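# Move fridge bottles upright onto cart tray, close fridge

## Task

Take each bottle still inside the refrigerator and set it upright on the top tray of the cart. Any bottle already on that tray must also be upright when you finish. Then close the refrigerator door completely. The task fails if a glass bottle drops any real distance, if the door is slammed while opening or closing, or if the robot falls or is left tilted. Nothing counts as done if it only stays in place because the robot is holding it.

## Robot and tools

Robot: TidyBot++, a four-caster mobile base (0.54 m long, 0.50 m wide, 0.38 m tall) carrying one seven-joint arm with a two-finger gripper. The shoulder sits 0.12 m ahead of the base centre at 0.68 m height. Cameras: base_camera (fixed on the base) and wrist_camera (looks along the hand). Loose objects may occasionally get a brief push from outside.

Frames: the base frame has its origin on the floor below the base centre, x forward, y left, z up. hand_pose is reported in this frame and marks the point between the finger pads; its z axis runs out along the fingers and its y axis is the line the pads close along. The odometry frame is where the base frame was when the scene began. base_odometry heading is positive to the left, in -3.142 to 3.142, and it counts wheel turns, so slip looks like travel and drift of a few cm and degrees builds up. base_tilt is in degrees, positive when leaning forward or right.

execute_actions(actions, cameras): actions is a list holding one action or none (none just reports state and images). An action may hold "base", "joints", "speeds". base takes exactly one relative move from where the base last reported itself: translate_m (metres, forward +, -2 to 2), strafe_m (metres, left +, -2 to 2) or rotate_rad (radians, counter-clockwise from above +, -6.3 to 6.3). joints is a single dictionary for the one arm, holding absolute targets by name, in radians: joint_1_rad (any angle; + turns the arm clockwise from above, opposite to rotate_rad), joint_2_rad shoulder -2.249 to 2.249, joint_3_rad any angle, joint_4_rad elbow -2.579 to 2.579, joint_5_rad any angle, joint_6_rad wrist -2.099 to 2.099, joint_7_rad any angle, plus gripper_pos from 0 (open, about 85 mm gap) to 1 (closed); gap is roughly 85 x (1 - gripper_pos) mm. Any-angle joints take the short way, so turn in steps under half a turn. speeds caps this action only: translate_m and strafe_m 0.05 to 0.5 m/s, rotate_rad 0.1 to 1.57 rad/s (top value is the default); a base move needing over 8.667 s is refused. No action runs over 15 s. cameras: list of base_camera, wrist_camera or all; omitted/null means all, [] means none. Bad keys or out-of-range values refuse the whole call with no motion. A joint left out may keep pushing toward an older target.

wait(seconds): 0 to 10 s, no new command, returns state and images. zoom_image(camera, region): region is [x0, y0, x1, y1] pixels of that camera's latest full image, at most 504 x 504. read_manual(section): licence texts only. finished_scene(scene): ends the current scene by number, irreversible; the goal must already hold stably. Replying with no tool call ends everything.

Arm geometry: upper arm 0.42 m, forearm 0.31 m, hand 0.31 m to the hand point. With joint_1_rad 0, joint_3_rad 3.14, joint_5_rad 0 (close to the start) the arm stays in the base's x-z plane; tilt from vertical (forward +) is joint_2 for the upper arm, joint_2 - joint_4 for the forearm, joint_2 - joint_4 - joint_6 for the hand. Forward reach is the sum of length x sin(tilt), height above the shoulder the sum of length x cos(tilt). From 3.14, raising joint_3 swings a forward-bent forearm to the right; raising joint_5 swings a bent hand to the right; with the hand down, raising joint_7 turns it counter-clockwise from above, and at 1.57 the fingers open left/right. Tolerances: ±0.039 for joints 1 to 4, ±0.056 for 5 to 7, ±0.03 for the gripper. The arm starts folded, hand down, reaching 0.08 m past the base front, elbow up to 1.15 m high. A down-pointing hand reaches at most about 0.94 m high, only near the base. Closed fingertips go about 20 mm beyond the hand point.

Result lines: base_status and joint_status per motion: done; off_target (resting away from target, may still push); contact_stop or time_out (target dropped, holds in place); not_followed with "joint command not followed" and a cause line when the self-collision check holds back arm targets (gripper still acts; withheld targets may be retried later). Base "done" means the wheels turned enough, even if slipping or blocked. For the gripper at 1, done means empty; off_target means something is held. on_its_own lists uncommanded motion. motor_effort is percent of maximum, peak in brackets, noisy with fixed offsets. ARM HIT means the arm struck the base or itself; nothing stops the arm from hitting the base.

Accuracy: friction leaves joints slightly off; resend each joint as last command + (wanted - read). hand_pose may be off by 1-2 cm, so trust images. Held loads make the arm sag; never command a loaded joint to its own reading.

Hazards: torque fault if a sensor hits 104.5 N m (joints 1-4) or 51.3 N m (5-7): the arm and gripper freeze 10 s and the rest of the call is skipped, but the base keeps moving. Motor heat from holding loads: MOTOR HOT at 60 °C, OVER-TEMPERATURE FAULT at 75 °C (arm sinks, keys show limit_stop_at_motor_heat; resend targets). A hand snagged above about 0.8 m while driving, or pushed sideways, can tip the robot; back off to right it. A blocked base shoves hard until timeout. The scene keeps running while you think, with the robot holding its last command. Move glass bottles and the door gently and avoid drops, slams and hard contacts.

Each tool is called in YAML: its name, and indented under it one key for each argument.

## Session

execute_actions:
  actions: []

Scene clock: 0.00 s.
base_odometry: x=+0.000 y=+0.000 heading=+0.000 (m, m, rad; odometry frame)
base_tilt: forward=+0.3 right=+0.3 (deg)
base_status: not commanded
joint_positions: joint_1_rad=-0.023 joint_2_rad=-0.341 joint_3_rad=+3.186 joint_4_rad=-2.526 joint_5_rad=+0.025 joint_6_rad=-0.842 joint_7_rad=+1.611 gripper_pos=+0.000
joint_status: not commanded
motor_effort: joint_1_rad=-1 joint_2_rad=-3 joint_3_rad=+0 joint_4_rad=+17 joint_5_rad=-1 joint_6_rad=+3 joint_7_rad=+1 (%)
hand_pose: x=+0.2716 y=-0.0059 z=+0.5882 quat_wxyz=(+0.004, +0.998, +0.018, +0.058) (m; base frame)
pictures: base_camera, wrist_camera
Images, in order (width x height): base_camera 644x364, wrist_camera 644x476.

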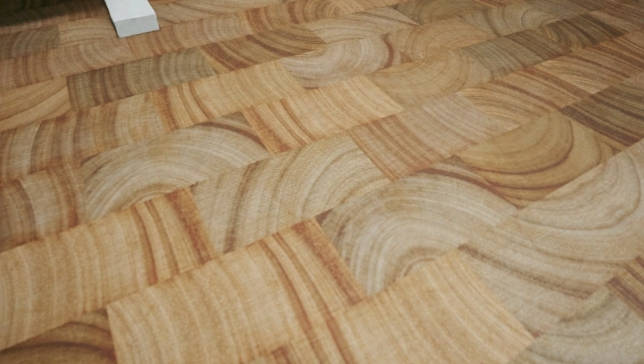

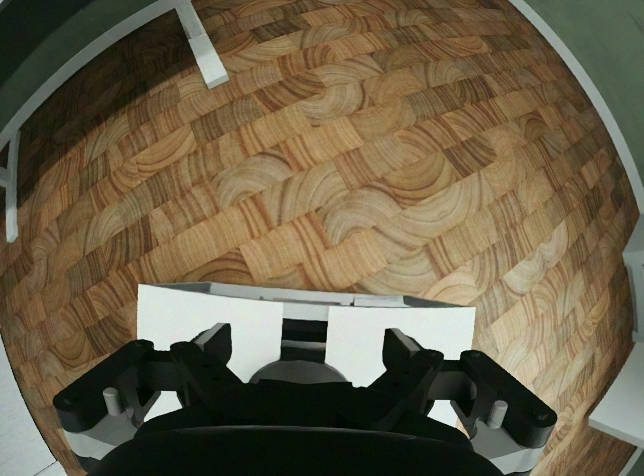

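execute_actions:
  actions:
    - {"joints":{"joint_2_rad":-0.6,"joint_4_rad":-2.4,"joint_6_rad":0.1}}
  cameras: ["wrist_camera"]

execute_actions:
  actions:
    - {"joints":{"joint_1_rad":-1.6}}
  cameras: ["wrist_camera"]

execute_actions:
  actions:
    - {"joints":{"joint_1_rad":-3.5}}
  cameras: ["wrist_camera"]

execute_actions:
  actions:
    - {"joints":{"joint_1_rad":1.5}}
  cameras: ["wrist_camera"]

Scene clock: 7.63 s.
base_odometry: x=+0.000 y=+0.000 heading=+0.000 (m, m, rad; odometry frame)
base_tilt: forward=+0.2 right=+0.3 (deg)
base_status: not commanded
joint_positions: joint_1_rad=-0.023 joint_2_rad=-0.589 joint_3_rad=+3.186 joint_4_rad=-2.404 joint_5_rad=+0.025 joint_6_rad=+0.073 joint_7_rad=+1.611 gripper_pos=+0.000
joint_status: all done
motor_effort: joint_1_rad=+0(0) joint_2_rad=-1(4) joint_3_rad=+0(0) joint_4_rad=+21(22) joint_5_rad=-1(1) joint_6_rad=+10(9) joint_7_rad=+1(1) (%)
hand_pose: x=+0.4974 y=-0.0088 z=+0.9028 quat_wxyz=(+0.015, +0.765, +0.012, +0.644) (m; base frame)
pictures: wrist_camera
Images, in order (width x height): wrist_camera 644x476.

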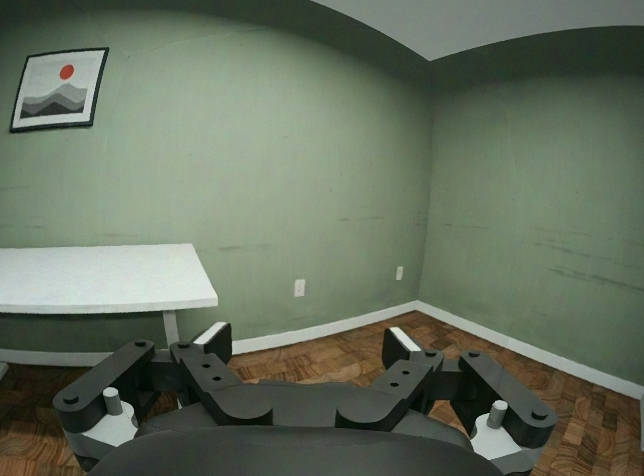

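Scene clock: 10.43 s.
base_odometry: x=+0.000 y=+0.000 heading=+0.000 (m, m, rad; odometry frame)
base_tilt: forward=+0.2 right=+0.3 (deg)
base_status: not commanded
joint_positions: joint_1_rad=-1.590 joint_2_rad=-0.589 joint_3_rad=+3.186 joint_4_rad=-2.404 joint_5_rad=+0.025 joint_6_rad=+0.073 joint_7_rad=+1.611 gripper_pos=+0.000
joint_status: all done
motor_effort: joint_1_rad=+0(0) joint_2_rad=-1(2) joint_3_rad=+0(0) joint_4_rad=+21(21) joint_5_rad=-1(0) joint_6_rad=+9(9) joint_7_rad=+1(0) (%)
hand_pose: x=+0.1291 y=+0.3784 z=+0.9028 quat_wxyz=(-0.444, +0.533, +0.549, +0.467) (m; base frame)
pictures: wrist_camera
Images, in order (width x height): wrist_camera 644x476.

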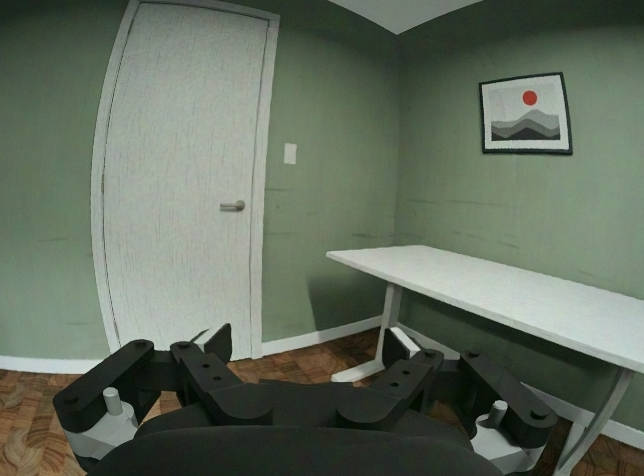

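Scene clock: 13.47 s.
base_odometry: x=+0.000 y=+0.000 heading=+0.000 (m, m, rad; odometry frame)
base_tilt: forward=+0.3 right=+0.3 (deg)
base_status: not commanded
joint_positions: joint_1_rad=-3.490 joint_2_rad=-0.589 joint_3_rad=+3.186 joint_4_rad=-2.404 joint_5_rad=+0.025 joint_6_rad=+0.073 joint_7_rad=+1.611 gripper_pos=+0.000
joint_status: all done
motor_effort: joint_1_rad=-1(1) joint_2_rad=-1(2) joint_3_rad=+0(0) joint_4_rad=+21(21) joint_5_rad=+0(1) joint_6_rad=+10(9) joint_7_rad=+1(1) (%)
hand_pose: x=-0.2423 y=-0.1128 z=+0.9028 quat_wxyz=(-0.638, -0.136, +0.753, -0.089) (m; base frame)
pictures: wrist_camera
Images, in order (width x height): wrist_camera 644x476.

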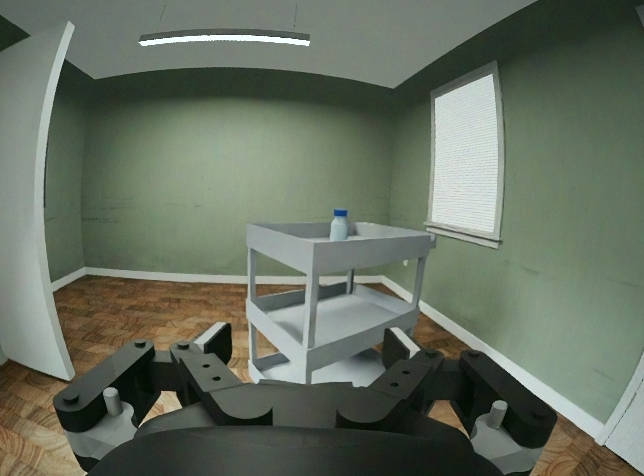

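Scene clock: 16.00 s.
base_odometry: x=+0.000 y=+0.000 heading=+0.000 (m, m, rad; odometry frame)
base_tilt: forward=+0.3 right=+0.3 (deg)
base_status: not commanded
joint_positions: joint_1_rad=-4.774 joint_2_rad=-0.589 joint_3_rad=+3.186 joint_4_rad=-2.404 joint_5_rad=+0.025 joint_6_rad=+0.073 joint_7_rad=+1.611 gripper_pos=+0.000
joint_status: all done
motor_effort: joint_1_rad=+0(0) joint_2_rad=-1(1) joint_3_rad=+0(1) joint_4_rad=+22(21) joint_5_rad=-1(1) joint_6_rad=+9(9) joint_7_rad=+0(1) (%)
hand_pose: x=+0.1247 y=-0.3784 z=+0.9028 quat_wxyz=(-0.457, -0.560, +0.522, -0.453) (m; base frame)
pictures: wrist_camera
Images, in order (width x height): wrist_camera 644x476.

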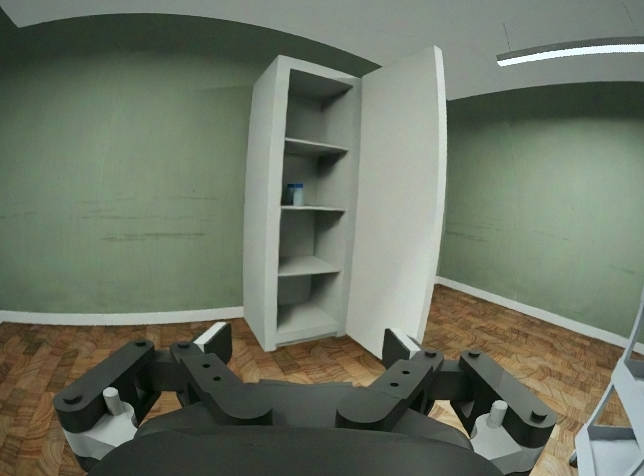

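execute_actions:
  actions:
    - {"base":{"rotate_rad":-1.15},"joints":{"joint_1_rad":0.0,"joint_3_rad":3.14,"joint_5_rad":0,"joint_7_rad":1.57}}

execute_actions:
  actions:
    - {"base":{"strafe_m":-0.4}}

Scene clock: 32.23 s.
base_odometry: x=+0.000 y=+0.000 heading=-1.149 (m, m, rad; odometry frame)
base_tilt: forward=+0.3 right=+0.3 (deg)
base_status: done
joint_positions: joint_1_rad=-6.274 joint_2_rad=-0.589 joint_3_rad=+3.153 joint_4_rad=-2.404 joint_5_rad=+0.025 joint_6_rad=+0.073 joint_7_rad=+1.599 gripper_pos=+0.000
joint_status: all done
motor_effort: joint_1_rad=+0(1) joint_2_rad=-2(3) joint_3_rad=+0(1) joint_4_rad=+21(21) joint_5_rad=-1(1) joint_6_rad=+9(9) joint_7_rad=+1(1) (%)
hand_pose: x=+0.4970 y=-0.0066 z=+0.9028 quat_wxyz=(-0.020, -0.765, -0.012, -0.644) (m; base frame)
pictures: base_camera, wrist_camera
Images, in order (width x height): base_camera 644x364, wrist_camera 644x476.

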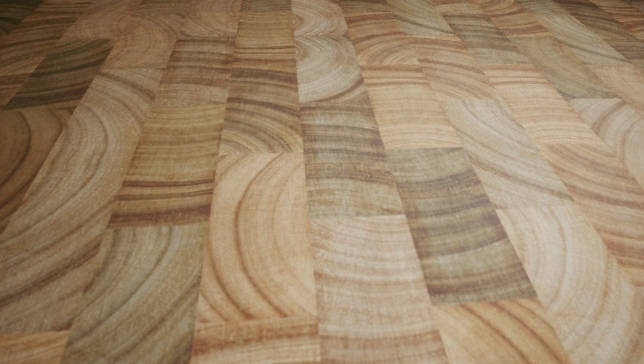

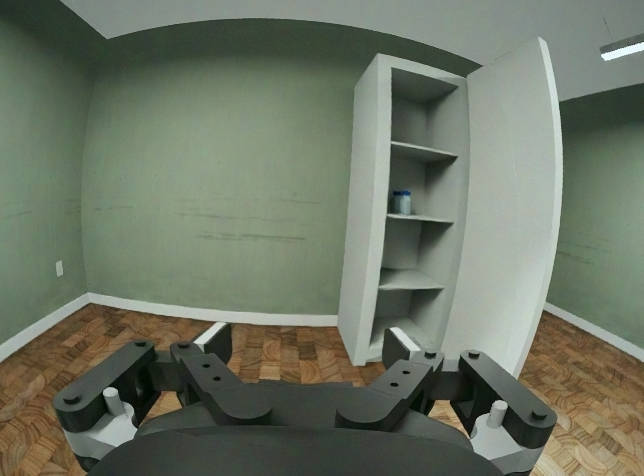

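Scene clock: 34.40 s.
base_odometry: x=-0.365 y=-0.163 heading=-1.150 (m, m, rad; odometry frame)
base_tilt: forward=+0.3 right=+0.4 (deg)
base_status: done
joint_positions: joint_1_rad=-6.274 joint_2_rad=-0.589 joint_3_rad=+3.148 joint_4_rad=-2.404 joint_5_rad=+0.025 joint_6_rad=+0.073 joint_7_rad=+1.599 gripper_pos=+0.000
joint_status: not commanded
motor_effort: joint_1_rad=+0(0) joint_2_rad=-1(2) joint_3_rad=+0(2) joint_4_rad=+21(22) joint_5_rad=-1(1) joint_6_rad=+9(10) joint_7_rad=+1(0) (%)
hand_pose: x=+0.4970 y=-0.0046 z=+0.9027 quat_wxyz=(-0.020, -0.765, -0.014, -0.644) (m; base frame)
pictures: base_camera, wrist_camera
Images, in order (width x height): base_camera 644x364, wrist_camera 644x476.

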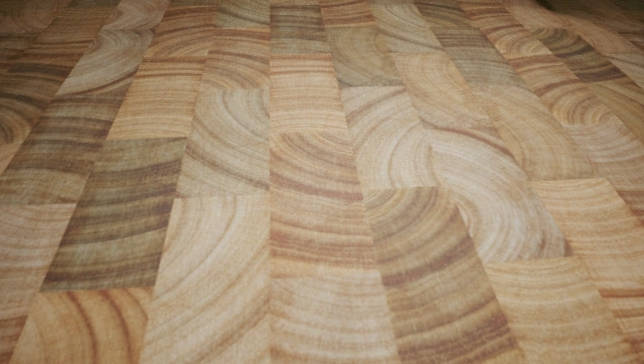

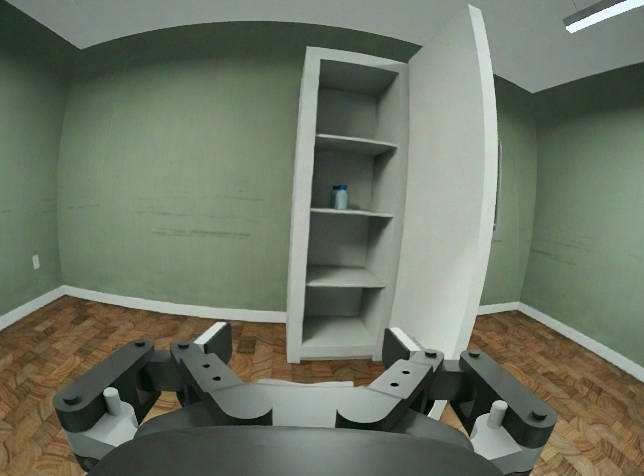

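execute_actions:
  actions:
    - {"base":{"rotate_rad":0.09},"joints":{"joint_2_rad":-0.3,"joint_4_rad":-2.3,"joint_6_rad":0.43}}
  cameras: []

execute_actions:
  actions:
    - {"base":{"strafe_m":-0.2}}
  cameras: ["wrist_camera"]

execute_actions:
  actions:
    - {"base":{"translate_m":0.5}}

Scene clock: 42.13 s.
base_odometry: x=-0.365 y=-0.163 heading=-1.060 (m, m, rad; odometry frame)
base_tilt: forward=+0.3 right=+0.3 (deg)
base_status: done
joint_positions: joint_1_rad=-6.277 joint_2_rad=-0.312 joint_3_rad=+3.145 joint_4_rad=-2.315 joint_5_rad=+0.025 joint_6_rad=+0.385 joint_7_rad=+1.599 gripper_pos=+0.000
joint_status: all done
motor_effort: joint_1_rad=+0(1) joint_2_rad=-10(11) joint_3_rad=+0(1) joint_4_rad=+21(21) joint_5_rad=+0(1) joint_6_rad=+9(10) joint_7_rad=+1(1) (%)
hand_pose: x=+0.5863 y=-0.0002 z=+0.9358 quat_wxyz=(-0.017, -0.723, -0.018, -0.690) (m; base frame)
pictures: none
No camera images: the call's "cameras" was empty. Leave "cameras" out to get every camera's image.

Scene clock: 43.77 s.
base_odometry: x=-0.540 y=-0.261 heading=-1.059 (m, m, rad; odometry frame)
base_tilt: forward=+0.3 right=+0.4 (deg)
base_status: done
joint_positions: joint_1_rad=-6.277 joint_2_rad=-0.312 joint_3_rad=+3.144 joint_4_rad=-2.315 joint_5_rad=+0.025 joint_6_rad=+0.386 joint_7_rad=+1.599 gripper_pos=+0.000
joint_status: not commanded
motor_effort: joint_1_rad=+0(2) joint_2_rad=-10(12) joint_3_rad=+0(3) joint_4_rad=+20(21) joint_5_rad=-1(0) joint_6_rad=+9(10) joint_7_rad=+0(1) (%)
hand_pose: x=+0.5864 y=+0.0001 z=+0.9363 quat_wxyz=(-0.017, -0.723, -0.018, -0.690) (m; base frame)
pictures: wrist_camera
Images, in order (width x height): wrist_camera 644x476.

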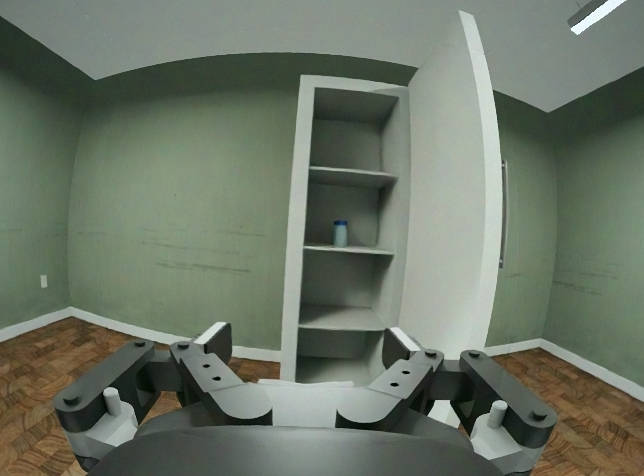

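Scene clock: 46.13 s.
base_odometry: x=-0.295 y=-0.698 heading=-1.060 (m, m, rad; odometry frame)
base_tilt: forward=+0.3 right=+0.4 (deg)
base_status: done
joint_positions: joint_1_rad=-6.278 joint_2_rad=-0.304 joint_3_rad=+3.144 joint_4_rad=-2.311 joint_5_rad=+0.025 joint_6_rad=+0.387 joint_7_rad=+1.599 gripper_pos=+0.000
joint_status: not commanded
motor_effort: joint_1_rad=-1(1) joint_2_rad=-10(14) joint_3_rad=+0(2) joint_4_rad=+20(21) joint_5_rad=-1(1) joint_6_rad=+9(10) joint_7_rad=+1(0) (%)
hand_pose: x=+0.5891 y=+0.0002 z=+0.9353 quat_wxyz=(-0.017, -0.724, -0.018, -0.689) (m; base frame)
pictures: base_camera, wrist_camera
Images, in order (width x height): base_camera 644x364, wrist_camera 644x476.

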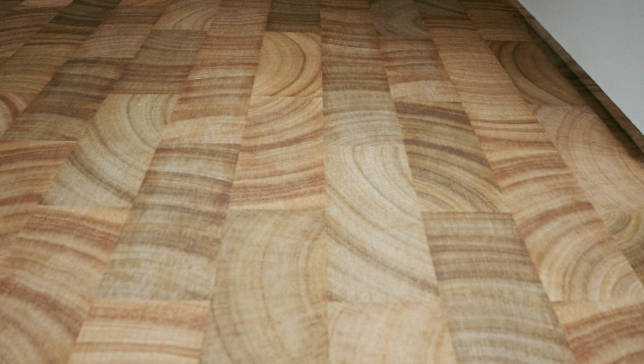

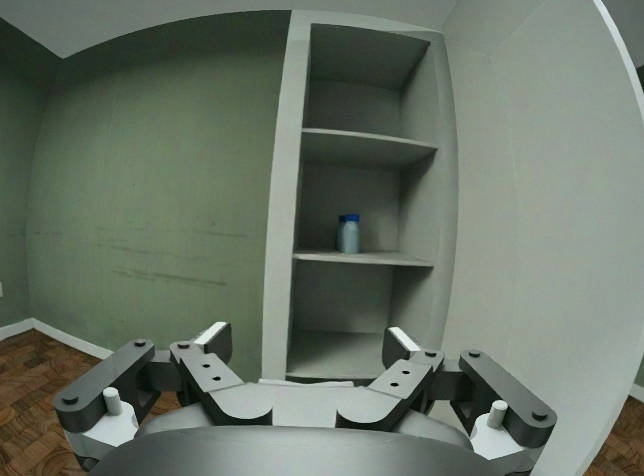

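execute_actions:
  actions:
    - {"base":{"strafe_m":-0.14}}
  cameras: []

execute_actions:
  actions:
    - {"base":{"translate_m":0.4}}

Scene clock: 51.50 s.
base_odometry: x=-0.417 y=-0.766 heading=-1.059 (m, m, rad; odometry frame)
base_tilt: forward=+0.3 right=+0.3 (deg)
base_status: done
joint_positions: joint_1_rad=-6.278 joint_2_rad=-0.304 joint_3_rad=+3.144 joint_4_rad=-2.310 joint_5_rad=+0.025 joint_6_rad=+0.387 joint_7_rad=+1.599 gripper_pos=+0.000
joint_status: not commanded
motor_effort: joint_1_rad=+0(2) joint_2_rad=-10(11) joint_3_rad=+0(2) joint_4_rad=+20(21) joint_5_rad=+0(2) joint_6_rad=+9(9) joint_7_rad=+1(0) (%)
hand_pose: x=+0.5891 y=+0.0003 z=+0.9354 quat_wxyz=(-0.017, -0.724, -0.018, -0.689) (m; base frame)
pictures: none
No camera images: the call's "cameras" was empty. Leave "cameras" out to get every camera's image.

Scene clock: 53.67 s.
base_odometry: x=-0.222 y=-1.115 heading=-1.060 (m, m, rad; odometry frame)
base_tilt: forward=+0.3 right=+0.3 (deg)
base_status: done
joint_positions: joint_1_rad=-6.278 joint_2_rad=-0.300 joint_3_rad=+3.144 joint_4_rad=-2.309 joint_5_rad=+0.025 joint_6_rad=+0.388 joint_7_rad=+1.599 gripper_pos=+0.000
joint_status: not commanded
motor_effort: joint_1_rad=+0(0) joint_2_rad=-11(14) joint_3_rad=+0(0) joint_4_rad=+20(21) joint_5_rad=+0(1) joint_6_rad=+10(10) joint_7_rad=+0(1) (%)
hand_pose: x=+0.5902 y=+0.0003 z=+0.9347 quat_wxyz=(-0.017, -0.724, -0.018, -0.689) (m; base frame)
pictures: base_camera, wrist_camera
Images, in order (width x height): base_camera 644x364, wrist_camera 644x476.

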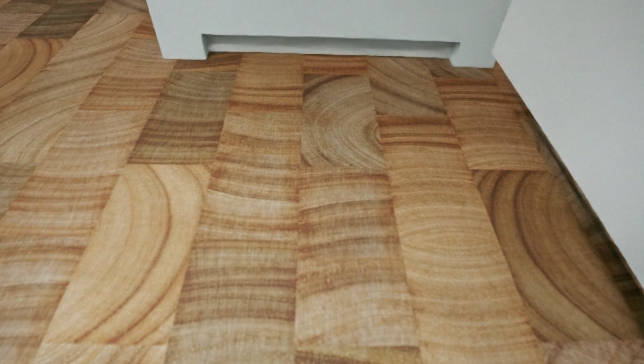

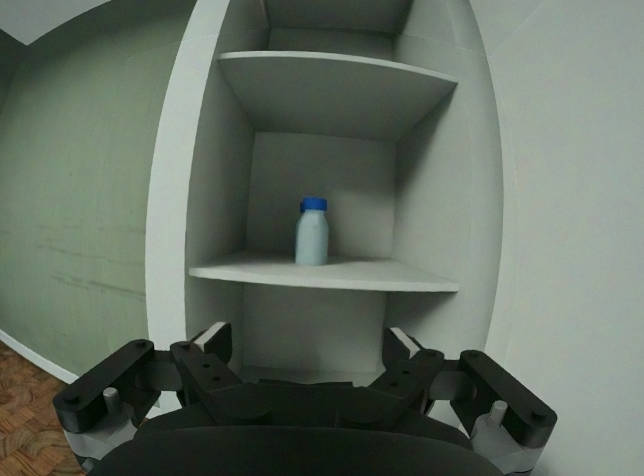

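execute_actions:
  actions:
    - {"base":{"translate_m":0.25},"joints":{"joint_2_rad":-0.37,"joint_6_rad":0.36},"speeds":{"translate_m":0.2}}

Scene clock: 62.17 s.
base_odometry: x=-0.100 y=-1.334 heading=-1.060 (m, m, rad; odometry frame)
base_tilt: forward=+0.3 right=+0.3 (deg)
base_status: done
joint_positions: joint_1_rad=-6.278 joint_2_rad=-0.361 joint_3_rad=+3.144 joint_4_rad=-2.309 joint_5_rad=+0.025 joint_6_rad=+0.388 joint_7_rad=+1.599 gripper_pos=+0.000
joint_status: all done
motor_effort: joint_1_rad=+0(0) joint_2_rad=-9(11) joint_3_rad=+0(1) joint_4_rad=+21(22) joint_5_rad=-2(1) joint_6_rad=+10(10) joint_7_rad=+1(1) (%)
hand_pose: x=+0.5739 y=+0.0004 z=+0.9633 quat_wxyz=(-0.017, -0.703, -0.018, -0.711) (m; base frame)
pictures: base_camera, wrist_camera
Images, in order (width x height): base_camera 644x364, wrist_camera 644x476.

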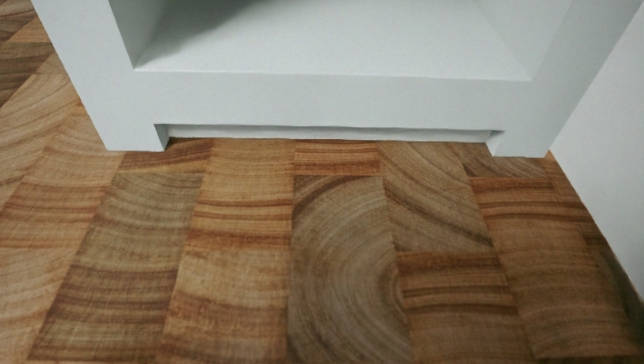

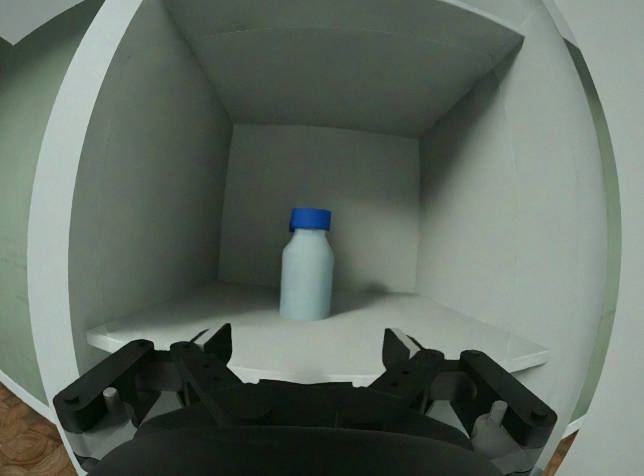

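execute_actions:
  actions:
    - {"joints":{"joint_2_rad":-0.29,"joint_4_rad":-1.655,"joint_6_rad":-0.55}}
  cameras: []

execute_actions:
  actions:
    - {"base":{"translate_m":0.12},"speeds":{"translate_m":0.15}}
  cameras: ["wrist_camera"]

Scene clock: 94.80 s.
base_odometry: x=-0.100 y=-1.334 heading=-1.060 (m, m, rad; odometry frame)
base_tilt: forward=+0.2 right=+0.3 (deg)
base_status: not commanded
joint_positions: joint_1_rad=-6.278 joint_2_rad=-0.314 joint_3_rad=+3.144 joint_4_rad=-1.668 joint_5_rad=+0.025 joint_6_rad=-0.506 joint_7_rad=+1.599 gripper_pos=+0.000
joint_status: all done
motor_effort: joint_1_rad=+0(0) joint_2_rad=-11(10) joint_3_rad=+0(0) joint_4_rad=+22(22) joint_5_rad=-1(1) joint_6_rad=+9(10) joint_7_rad=+1(0) (%)
hand_pose: x=+0.5945 y=-0.0065 z=+1.0609 quat_wxyz=(-0.022, -0.801, -0.013, -0.598) (m; base frame)
pictures: none
No camera images: the call's "cameras" was empty. Leave "cameras" out to get every camera's image.

Scene clock: 96.30 s.
base_odometry: x=-0.041 y=-1.439 heading=-1.060 (m, m, rad; odometry frame)
base_tilt: forward=+0.3 right=+0.4 (deg)
base_status: done
joint_positions: joint_1_rad=-6.278 joint_2_rad=-0.298 joint_3_rad=+3.144 joint_4_rad=-1.667 joint_5_rad=+0.025 joint_6_rad=-0.507 joint_7_rad=+1.599 gripper_pos=+0.000
joint_status: not commanded
motor_effort: joint_1_rad=+0(1) joint_2_rad=-12(14) joint_3_rad=+0(1) joint_4_rad=+22(22) joint_5_rad=-1(0) joint_6_rad=+9(9) joint_7_rad=+0(1) (%)
hand_pose: x=+0.6003 y=-0.0065 z=+1.0534 quat_wxyz=(-0.022, -0.806, -0.013, -0.591) (m; base frame)
pictures: wrist_camera
Images, in order (width x height): wrist_camera 644x476.

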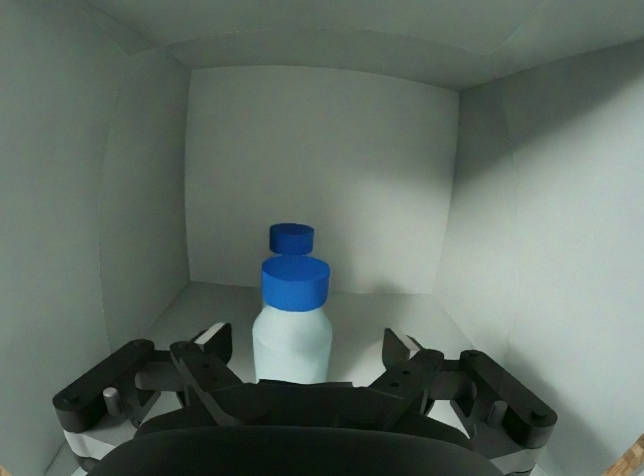

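execute_actions:
  actions:
    - {"base":{"strafe_m":0.013},"joints":{"joint_2_rad":-0.26}}
  cameras: []

execute_actions:
  actions:
    - {"base":{"translate_m":0.075},"speeds":{"translate_m":0.08}}
  cameras: ["wrist_camera"]

Scene clock: 101.73 s.
base_odometry: x=-0.030 y=-1.432 heading=-1.061 (m, m, rad; odometry frame)
base_tilt: forward=+0.3 right=+0.3 (deg)
base_status: done
joint_positions: joint_1_rad=-6.278 joint_2_rad=-0.276 joint_3_rad=+3.141 joint_4_rad=-1.667 joint_5_rad=+0.025 joint_6_rad=-0.507 joint_7_rad=+1.599 gripper_pos=+0.000
joint_status: all done
motor_effort: joint_1_rad=+0(1) joint_2_rad=-12(14) joint_3_rad=+0(3) joint_4_rad=+22(22) joint_5_rad=-1(0) joint_6_rad=+9(10) joint_7_rad=+1(1) (%)
hand_pose: x=+0.6082 y=-0.0042 z=+1.0431 quat_wxyz=(-0.021, -0.812, -0.015, -0.582) (m; base frame)
pictures: none
No camera images: the call's "cameras" was empty. Leave "cameras" out to get every camera's image.

Scene clock: 103.20 s.
base_odometry: x=+0.007 y=-1.498 heading=-1.060 (m, m, rad; odometry frame)
base_tilt: forward=+0.4 right=+0.3 (deg)
base_status: done
joint_positions: joint_1_rad=-6.278 joint_2_rad=-0.270 joint_3_rad=+3.141 joint_4_rad=-1.667 joint_5_rad=+0.025 joint_6_rad=-0.507 joint_7_rad=+1.599 gripper_pos=+0.000
joint_status: not commanded
motor_effort: joint_1_rad=+0(1) joint_2_rad=-12(15) joint_3_rad=+0(1) joint_4_rad=+21(23) joint_5_rad=+0(1) joint_6_rad=+9(10) joint_7_rad=+1(1) (%)
hand_pose: x=+0.6107 y=-0.0042 z=+1.0398 quat_wxyz=(-0.020, -0.815, -0.015, -0.580) (m; base frame)
pictures: wrist_camera
Images, in order (width x height): wrist_camera 644x476.

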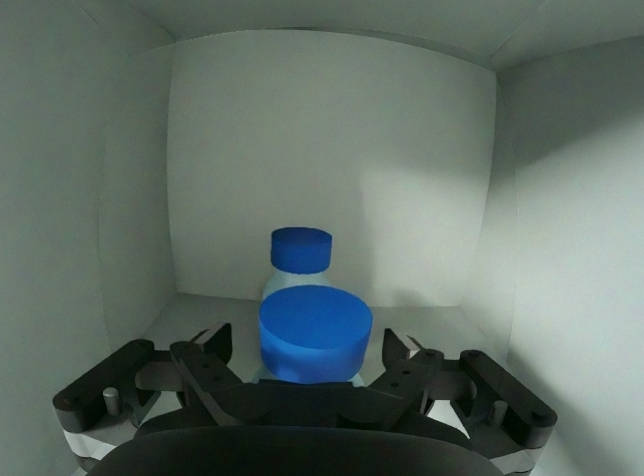

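execute_actions:
  actions:
    - {"joints":{"gripper_pos":1}}
  cameras: ["wrist_camera"]

execute_actions:
  actions:
    - {"joints":{"joint_2_rad":-0.34}}
  cameras: ["wrist_camera"]

Scene clock: 108.17 s.
base_odometry: x=+0.007 y=-1.498 heading=-1.060 (m, m, rad; odometry frame)
base_tilt: forward=+0.2 right=+0.3 (deg)
base_status: not commanded
joint_positions: joint_1_rad=-6.278 joint_2_rad=-0.270 joint_3_rad=+3.141 joint_4_rad=-1.666 joint_5_rad=+0.025 joint_6_rad=-0.508 joint_7_rad=+1.598 gripper_pos=+0.434
joint_status: gripper_pos off_target (ended at +0.434, target +1.000)
motor_effort: joint_1_rad=-1(2) joint_2_rad=-11(13) joint_3_rad=-1(2) joint_4_rad=+21(22) joint_5_rad=-1(1) joint_6_rad=+9(10) joint_7_rad=+0(1) (%)
hand_pose: x=+0.6107 y=-0.0042 z=+1.0402 quat_wxyz=(-0.020, -0.814, -0.015, -0.580) (m; base frame)
pictures: wrist_camera
Images, in order (width x height): wrist_camera 644x476.

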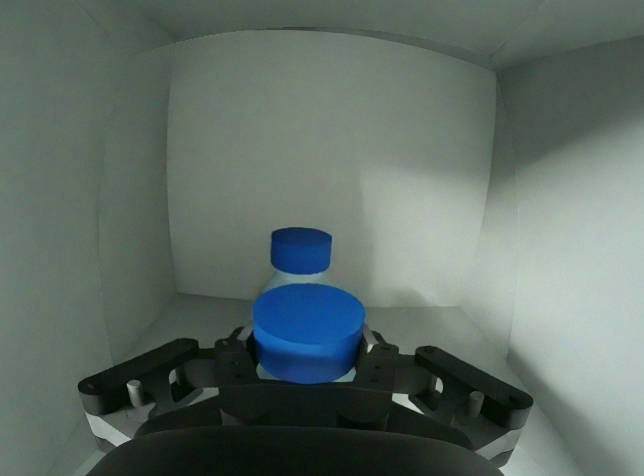

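Scene clock: 109.07 s.
base_odometry: x=+0.007 y=-1.498 heading=-1.060 (m, m, rad; odometry frame)
base_tilt: forward=+0.3 right=+0.3 (deg)
base_status: not commanded
joint_positions: joint_1_rad=-6.278 joint_2_rad=-0.300 joint_3_rad=+3.141 joint_4_rad=-1.672 joint_5_rad=+0.025 joint_6_rad=-0.532 joint_7_rad=+1.598 gripper_pos=+0.434
joint_status: joint_2_rad off_target (ended at -0.300, target -0.340)
motor_effort: joint_1_rad=+0(1) joint_2_rad=-15(17) joint_3_rad=+0(1) joint_4_rad=+26(26) joint_5_rad=-1(1) joint_6_rad=+12(13) joint_7_rad=+1(1) (%)
hand_pose: x=+0.5970 y=-0.0043 z=+1.0437 quat_wxyz=(-0.020, -0.815, -0.015, -0.579) (m; base frame)
pictures: wrist_camera
Images, in order (width x height): wrist_camera 644x476.

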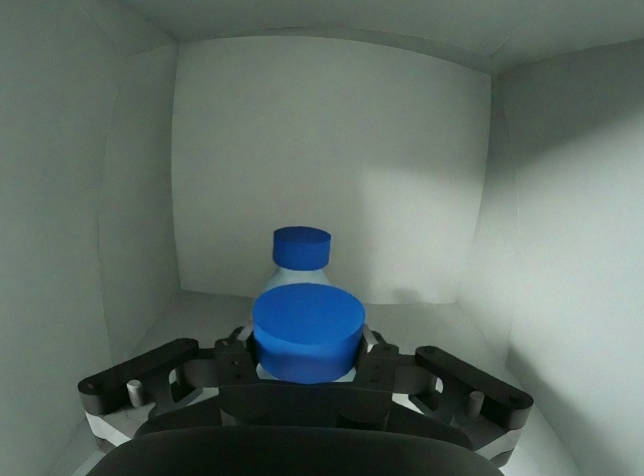

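execute_actions:
  actions:
    - {"joints":{"joint_2_rad":-0.37,"joint_4_rad":-1.62,"joint_6_rad":-0.47}}
  cameras: []

execute_actions:
  actions:
    - {"base":{"translate_m":-0.9},"speeds":{"translate_m":0.35}}
  cameras: ["wrist_camera"]

execute_actions:
  actions:
    - {"base":{"strafe_m":0.3},"joints":{"joint_2_rad":-0.6,"joint_4_rad":-1.8,"joint_6_rad":-0.5}}
  cameras: []

execute_actions:
  actions:
    - {"base":{"rotate_rad":-1.57},"speeds":{"rotate_rad":0.7}}

Scene clock: 119.97 s.
base_odometry: x=+0.007 y=-1.498 heading=-1.060 (m, m, rad; odometry frame)
base_tilt: forward=+0.4 right=+0.3 (deg)
base_status: not commanded
joint_positions: joint_1_rad=-6.278 joint_2_rad=-0.334 joint_3_rad=+3.141 joint_4_rad=-1.654 joint_5_rad=+0.025 joint_6_rad=-0.532 joint_7_rad=+1.598 gripper_pos=+0.434
joint_status: joint_6_rad off_target (ended at -0.532, target -0.470); the others done
motor_effort: joint_1_rad=+0(0) joint_2_rad=-14(18) joint_3_rad=+0(0) joint_4_rad=+26(28) joint_5_rad=-1(0) joint_6_rad=+13(14) joint_7_rad=+1(0) (%)
hand_pose: x=+0.5848 y=-0.0043 z=+1.0709 quat_wxyz=(-0.021, -0.799, -0.014, -0.601) (m; base frame)
pictures: none
No camera images: the call's "cameras" was empty. Leave "cameras" out to get every camera's image.

Scene clock: 123.70 s.
base_odometry: x=-0.432 y=-0.712 heading=-1.060 (m, m, rad; odometry frame)
base_tilt: forward=+0.2 right=+0.4 (deg)
base_status: done
joint_positions: joint_1_rad=-6.279 joint_2_rad=-0.345 joint_3_rad=+3.141 joint_4_rad=-1.654 joint_5_rad=+0.024 joint_6_rad=-0.532 joint_7_rad=+1.598 gripper_pos=+0.434
joint_status: not commanded
motor_effort: joint_1_rad=+0(3) joint_2_rad=-13(18) joint_3_rad=+0(5) joint_4_rad=+26(27) joint_5_rad=+0(2) joint_6_rad=+14(14) joint_7_rad=+1(1) (%)
hand_pose: x=+0.5801 y=-0.0043 z=+1.0764 quat_wxyz=(-0.021, -0.796, -0.014, -0.605) (m; base frame)
pictures: wrist_camera
Images, in order (width x height): wrist_camera 644x476.

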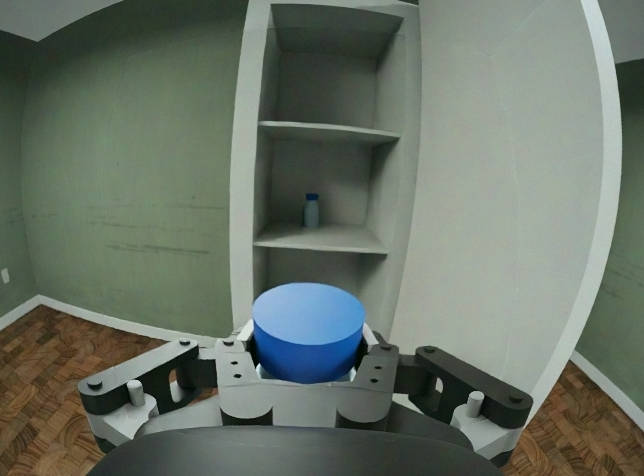

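Scene clock: 125.63 s.
base_odometry: x=-0.171 y=-0.565 heading=-1.060 (m, m, rad; odometry frame)
base_tilt: forward=+0.3 right=+0.3 (deg)
base_status: done
joint_positions: joint_1_rad=-6.279 joint_2_rad=-0.578 joint_3_rad=+3.136 joint_4_rad=-1.810 joint_5_rad=+0.024 joint_6_rad=-0.532 joint_7_rad=+1.598 gripper_pos=+0.434
joint_status: all done
motor_effort: joint_1_rad=-1(3) joint_2_rad=-4(16) joint_3_rad=+1(4) joint_4_rad=+26(27) joint_5_rad=+0(2) joint_6_rad=+13(13) joint_7_rad=+1(1) (%)
hand_pose: x=+0.4910 y=-0.0013 z=+1.0786 quat_wxyz=(-0.021, -0.772, -0.016, -0.635) (m; base frame)
pictures: none
No camera images: the call's "cameras" was empty. Leave "cameras" out to get every camera's image.

Scene clock: 128.67 s.
base_odometry: x=-0.171 y=-0.565 heading=-2.629 (m, m, rad; odometry frame)
base_tilt: forward=+0.2 right=+0.3 (deg)
base_status: done
joint_positions: joint_1_rad=-6.279 joint_2_rad=-0.578 joint_3_rad=+3.138 joint_4_rad=-1.811 joint_5_rad=+0.024 joint_6_rad=-0.532 joint_7_rad=+1.598 gripper_pos=+0.434
joint_status: not commanded
motor_effort: joint_1_rad=+0(1) joint_2_rad=-5(6) joint_3_rad=+0(2) joint_4_rad=+26(27) joint_5_rad=-1(0) joint_6_rad=+13(14) joint_7_rad=+1(1) (%)
hand_pose: x=+0.4910 y=-0.0020 z=+1.0785 quat_wxyz=(-0.021, -0.772, -0.015, -0.635) (m; base frame)
pictures: base_camera, wrist_camera
Images, in order (width x height): base_camera 644x364, wrist_camera 644x476.

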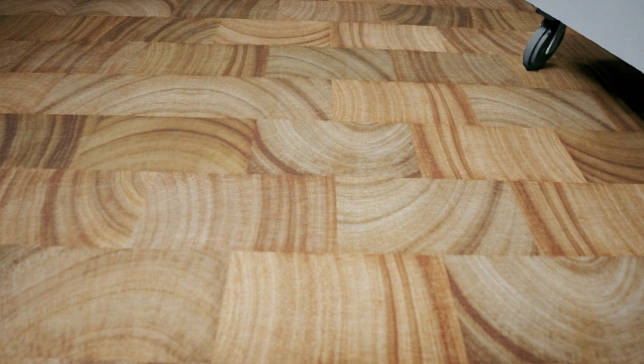

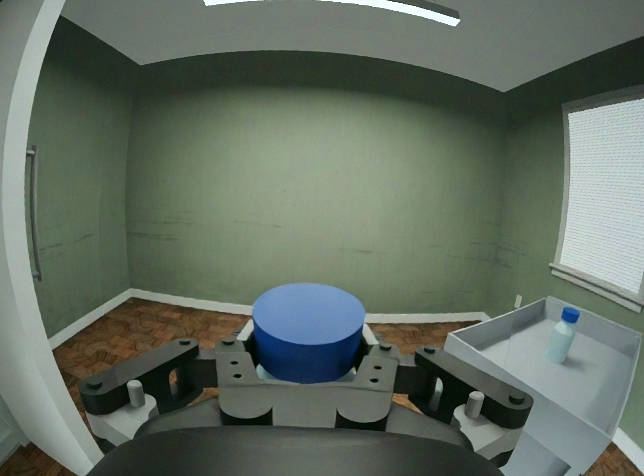

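execute_actions:
  actions:
    - {"base":{"rotate_rad":-0.7},"speeds":{"rotate_rad":0.7}}

Scene clock: 134.73 s.
base_odometry: x=-0.171 y=-0.566 heading=+2.955 (m, m, rad; odometry frame)
base_tilt: forward=+0.3 right=+0.3 (deg)
base_status: done
joint_positions: joint_1_rad=-6.280 joint_2_rad=-0.578 joint_3_rad=+3.139 joint_4_rad=-1.811 joint_5_rad=+0.024 joint_6_rad=-0.532 joint_7_rad=+1.598 gripper_pos=+0.434
joint_status: not commanded
motor_effort: joint_1_rad=+0(1) joint_2_rad=-4(5) joint_3_rad=+1(2) joint_4_rad=+26(26) joint_5_rad=+0(0) joint_6_rad=+13(13) joint_7_rad=+1(1) (%)
hand_pose: x=+0.4910 y=-0.0020 z=+1.0785 quat_wxyz=(-0.021, -0.772, -0.015, -0.635) (m; base frame)
pictures: base_camera, wrist_camera
Images, in order (width x height): base_camera 644x364, wrist_camera 644x476.

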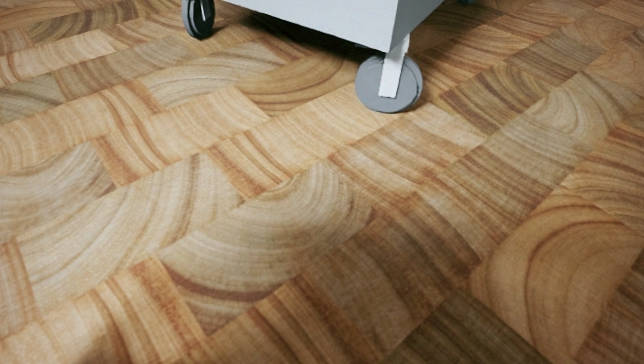

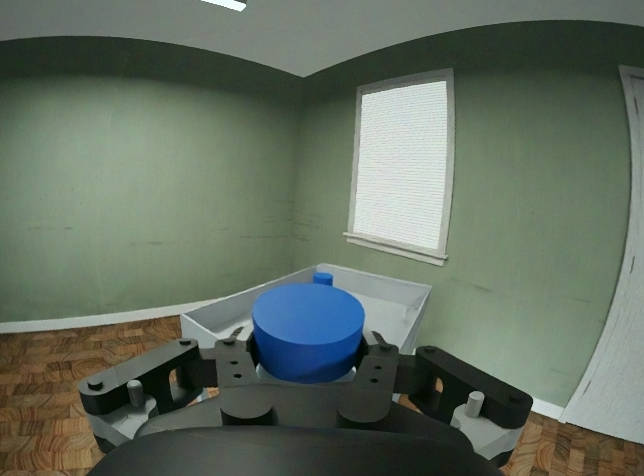

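execute_actions:
  actions:
    - {"base":{"rotate_rad":-0.6},"speeds":{"rotate_rad":0.7}}
  cameras: []

execute_actions:
  actions:
    - {"base":{"strafe_m":0.6},"joints":{"joint_2_rad":-0.37,"joint_4_rad":-1.62}}

execute_actions:
  actions:
    - {"base":{"translate_m":0.17},"speeds":{"translate_m":0.2}}

Scene clock: 141.90 s.
base_odometry: x=-0.171 y=-0.565 heading=+2.355 (m, m, rad; odometry frame)
base_tilt: forward=+0.3 right=+0.4 (deg)
base_status: done
joint_positions: joint_1_rad=-6.280 joint_2_rad=-0.578 joint_3_rad=+3.139 joint_4_rad=-1.811 joint_5_rad=+0.023 joint_6_rad=-0.532 joint_7_rad=+1.598 gripper_pos=+0.434
joint_status: not commanded
motor_effort: joint_1_rad=+0(1) joint_2_rad=-5(5) joint_3_rad=+0(3) joint_4_rad=+26(26) joint_5_rad=+0(0) joint_6_rad=+13(14) joint_7_rad=+1(0) (%)
hand_pose: x=+0.4910 y=-0.0022 z=+1.0785 quat_wxyz=(-0.020, -0.772, -0.015, -0.635) (m; base frame)
pictures: none
No camera images: the call's "cameras" was empty. Leave "cameras" out to get every camera's image.

Scene clock: 144.50 s.
base_odometry: x=-0.596 y=-0.989 heading=+2.354 (m, m, rad; odometry frame)
base_tilt: forward=+0.3 right=+0.3 (deg)
base_status: done
joint_positions: joint_1_rad=-6.280 joint_2_rad=-0.354 joint_3_rad=+3.140 joint_4_rad=-1.659 joint_5_rad=+0.023 joint_6_rad=-0.532 joint_7_rad=+1.598 gripper_pos=+0.434
joint_status: joint_4_rad off_target (ended at -1.659, target -1.620); the others done
motor_effort: joint_1_rad=+0(0) joint_2_rad=-13(16) joint_3_rad=+0(2) joint_4_rad=+26(28) joint_5_rad=+1(0) joint_6_rad=+13(14) joint_7_rad=+1(0) (%)
hand_pose: x=+0.5767 y=-0.0026 z=+1.0770 quat_wxyz=(-0.020, -0.795, -0.015, -0.607) (m; base frame)
pictures: base_camera, wrist_camera
Images, in order (width x height): base_camera 644x364, wrist_camera 644x476.

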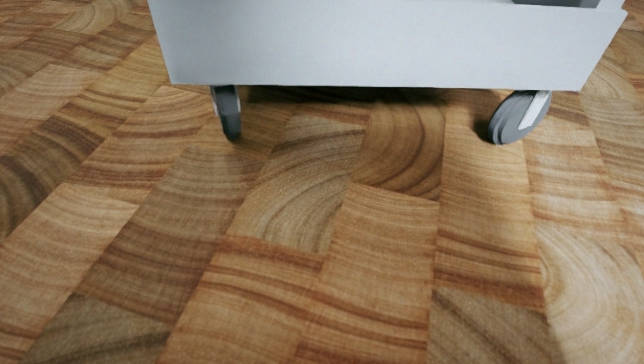

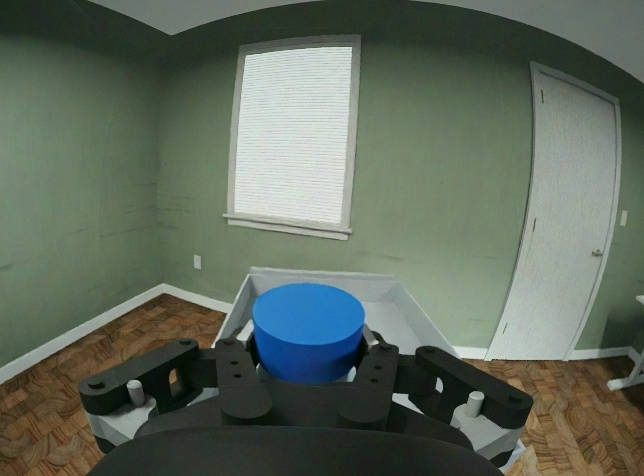

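Scene clock: 146.13 s.
base_odometry: x=-0.716 y=-0.869 heading=+2.355 (m, m, rad; odometry frame)
base_tilt: forward=+0.3 right=+0.3 (deg)
base_status: done
joint_positions: joint_1_rad=-6.280 joint_2_rad=-0.351 joint_3_rad=+3.140 joint_4_rad=-1.658 joint_5_rad=+0.023 joint_6_rad=-0.532 joint_7_rad=+1.598 gripper_pos=+0.434
joint_status: not commanded
motor_effort: joint_1_rad=+0(1) joint_2_rad=-13(16) joint_3_rad=+0(1) joint_4_rad=+26(27) joint_5_rad=-1(1) joint_6_rad=+13(13) joint_7_rad=+1(1) (%)
hand_pose: x=+0.5780 y=-0.0026 z=+1.0762 quat_wxyz=(-0.020, -0.795, -0.015, -0.606) (m; base frame)
pictures: base_camera, wrist_camera
Images, in order (width x height): base_camera 644x364, wrist_camera 644x476.

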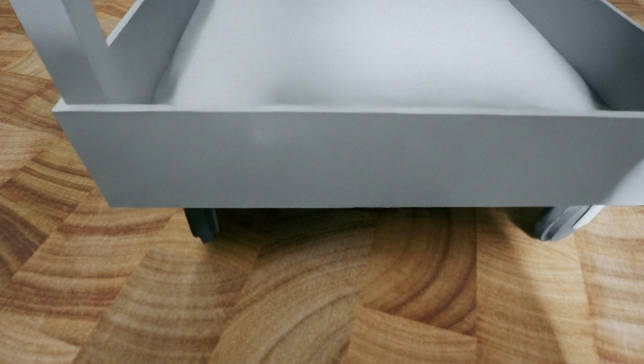

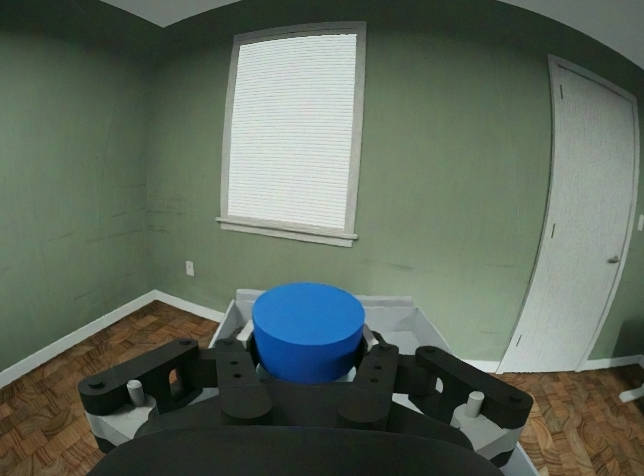

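execute_actions:
  actions:
    - {"base":{"strafe_m":0.05},"joints":{"joint_1_rad":-0.05,"joint_2_rad":-0.30,"joint_4_rad":-1.97,"joint_6_rad":-0.17}}
  cameras: ["wrist_camera"]

Scene clock: 153.90 s.
base_odometry: x=-0.752 y=-0.904 heading=+2.355 (m, m, rad; odometry frame)
base_tilt: forward=+0.3 right=+0.3 (deg)
base_status: done
joint_positions: joint_1_rad=-6.321 joint_2_rad=-0.290 joint_3_rad=+3.137 joint_4_rad=-1.989 joint_5_rad=+0.023 joint_6_rad=-0.242 joint_7_rad=+1.598 gripper_pos=+0.434
joint_status: joint_6_rad off_target (ended at -0.242, target -0.170); the others done
motor_effort: joint_1_rad=+0(2) joint_2_rad=-16(17) joint_3_rad=+0(4) joint_4_rad=+26(28) joint_5_rad=-1(2) joint_6_rad=+12(13) joint_7_rad=+1(1) (%)
hand_pose: x=+0.6001 y=+0.0202 z=+0.9325 quat_wxyz=(-0.005, -0.824, -0.037, -0.565) (m; base frame)
pictures: wrist_camera
Images, in order (width x height): wrist_camera 644x476.

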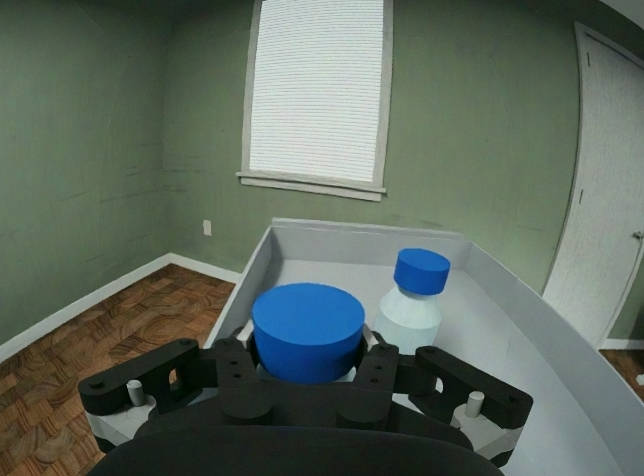

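execute_actions:
  actions:
    - {"joints":{"joint_4_rad":-2.06,"joint_6_rad":-0.1}}
  cameras: ["wrist_camera"]

Scene clock: 159.80 s.
base_odometry: x=-0.752 y=-0.904 heading=+2.355 (m, m, rad; odometry frame)
base_tilt: forward=+0.3 right=+0.2 (deg)
base_status: not commanded
joint_positions: joint_1_rad=-6.321 joint_2_rad=-0.291 joint_3_rad=+3.137 joint_4_rad=-2.061 joint_5_rad=+0.023 joint_6_rad=-0.160 joint_7_rad=+1.598 gripper_pos=+0.434
joint_status: joint_6_rad off_target (ended at -0.160, target -0.100); the others done
motor_effort: joint_1_rad=+0(1) joint_2_rad=-14(16) joint_3_rad=+0(0) joint_4_rad=+24(27) joint_5_rad=+0(0) joint_6_rad=+11(12) joint_7_rad=+1(1) (%)
hand_pose: x=+0.5972 y=+0.0206 z=+0.9130 quat_wxyz=(-0.004, -0.821, -0.037, -0.569) (m; base frame)
pictures: wrist_camera
Images, in order (width x height): wrist_camera 644x476.

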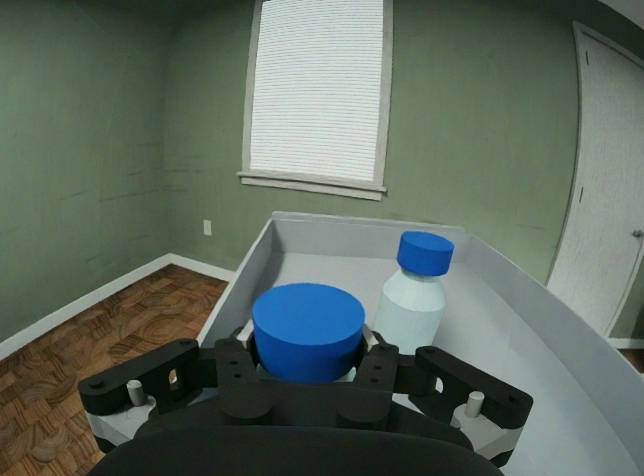

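execute_actions:
  actions:
    - {"joints":{"joint_4_rad":-2.11,"joint_6_rad":-0.09}}
  cameras: ["wrist_camera"]

Scene clock: 162.90 s.
base_odometry: x=-0.752 y=-0.904 heading=+2.355 (m, m, rad; odometry frame)
base_tilt: forward=+0.3 right=+0.3 (deg)
base_status: not commanded
joint_positions: joint_1_rad=-6.321 joint_2_rad=-0.298 joint_3_rad=+3.137 joint_4_rad=-2.085 joint_5_rad=+0.023 joint_6_rad=-0.126 joint_7_rad=+1.598 gripper_pos=+0.434
joint_status: all done
motor_effort: joint_1_rad=-1(1) joint_2_rad=-9(14) joint_3_rad=-1(1) joint_4_rad=+20(24) joint_5_rad=+0(1) joint_6_rad=+7(11) joint_7_rad=+1(1) (%)
hand_pose: x=+0.5953 y=+0.0208 z=+0.9124 quat_wxyz=(-0.004, -0.816, -0.037, -0.577) (m; base frame)
pictures: wrist_camera
Images, in order (width x height): wrist_camera 644x476.

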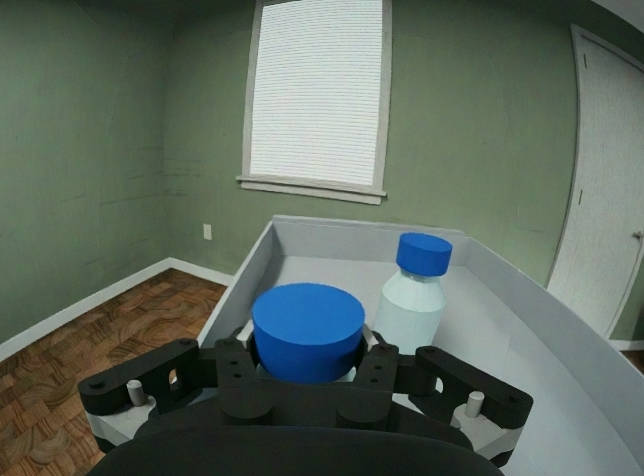

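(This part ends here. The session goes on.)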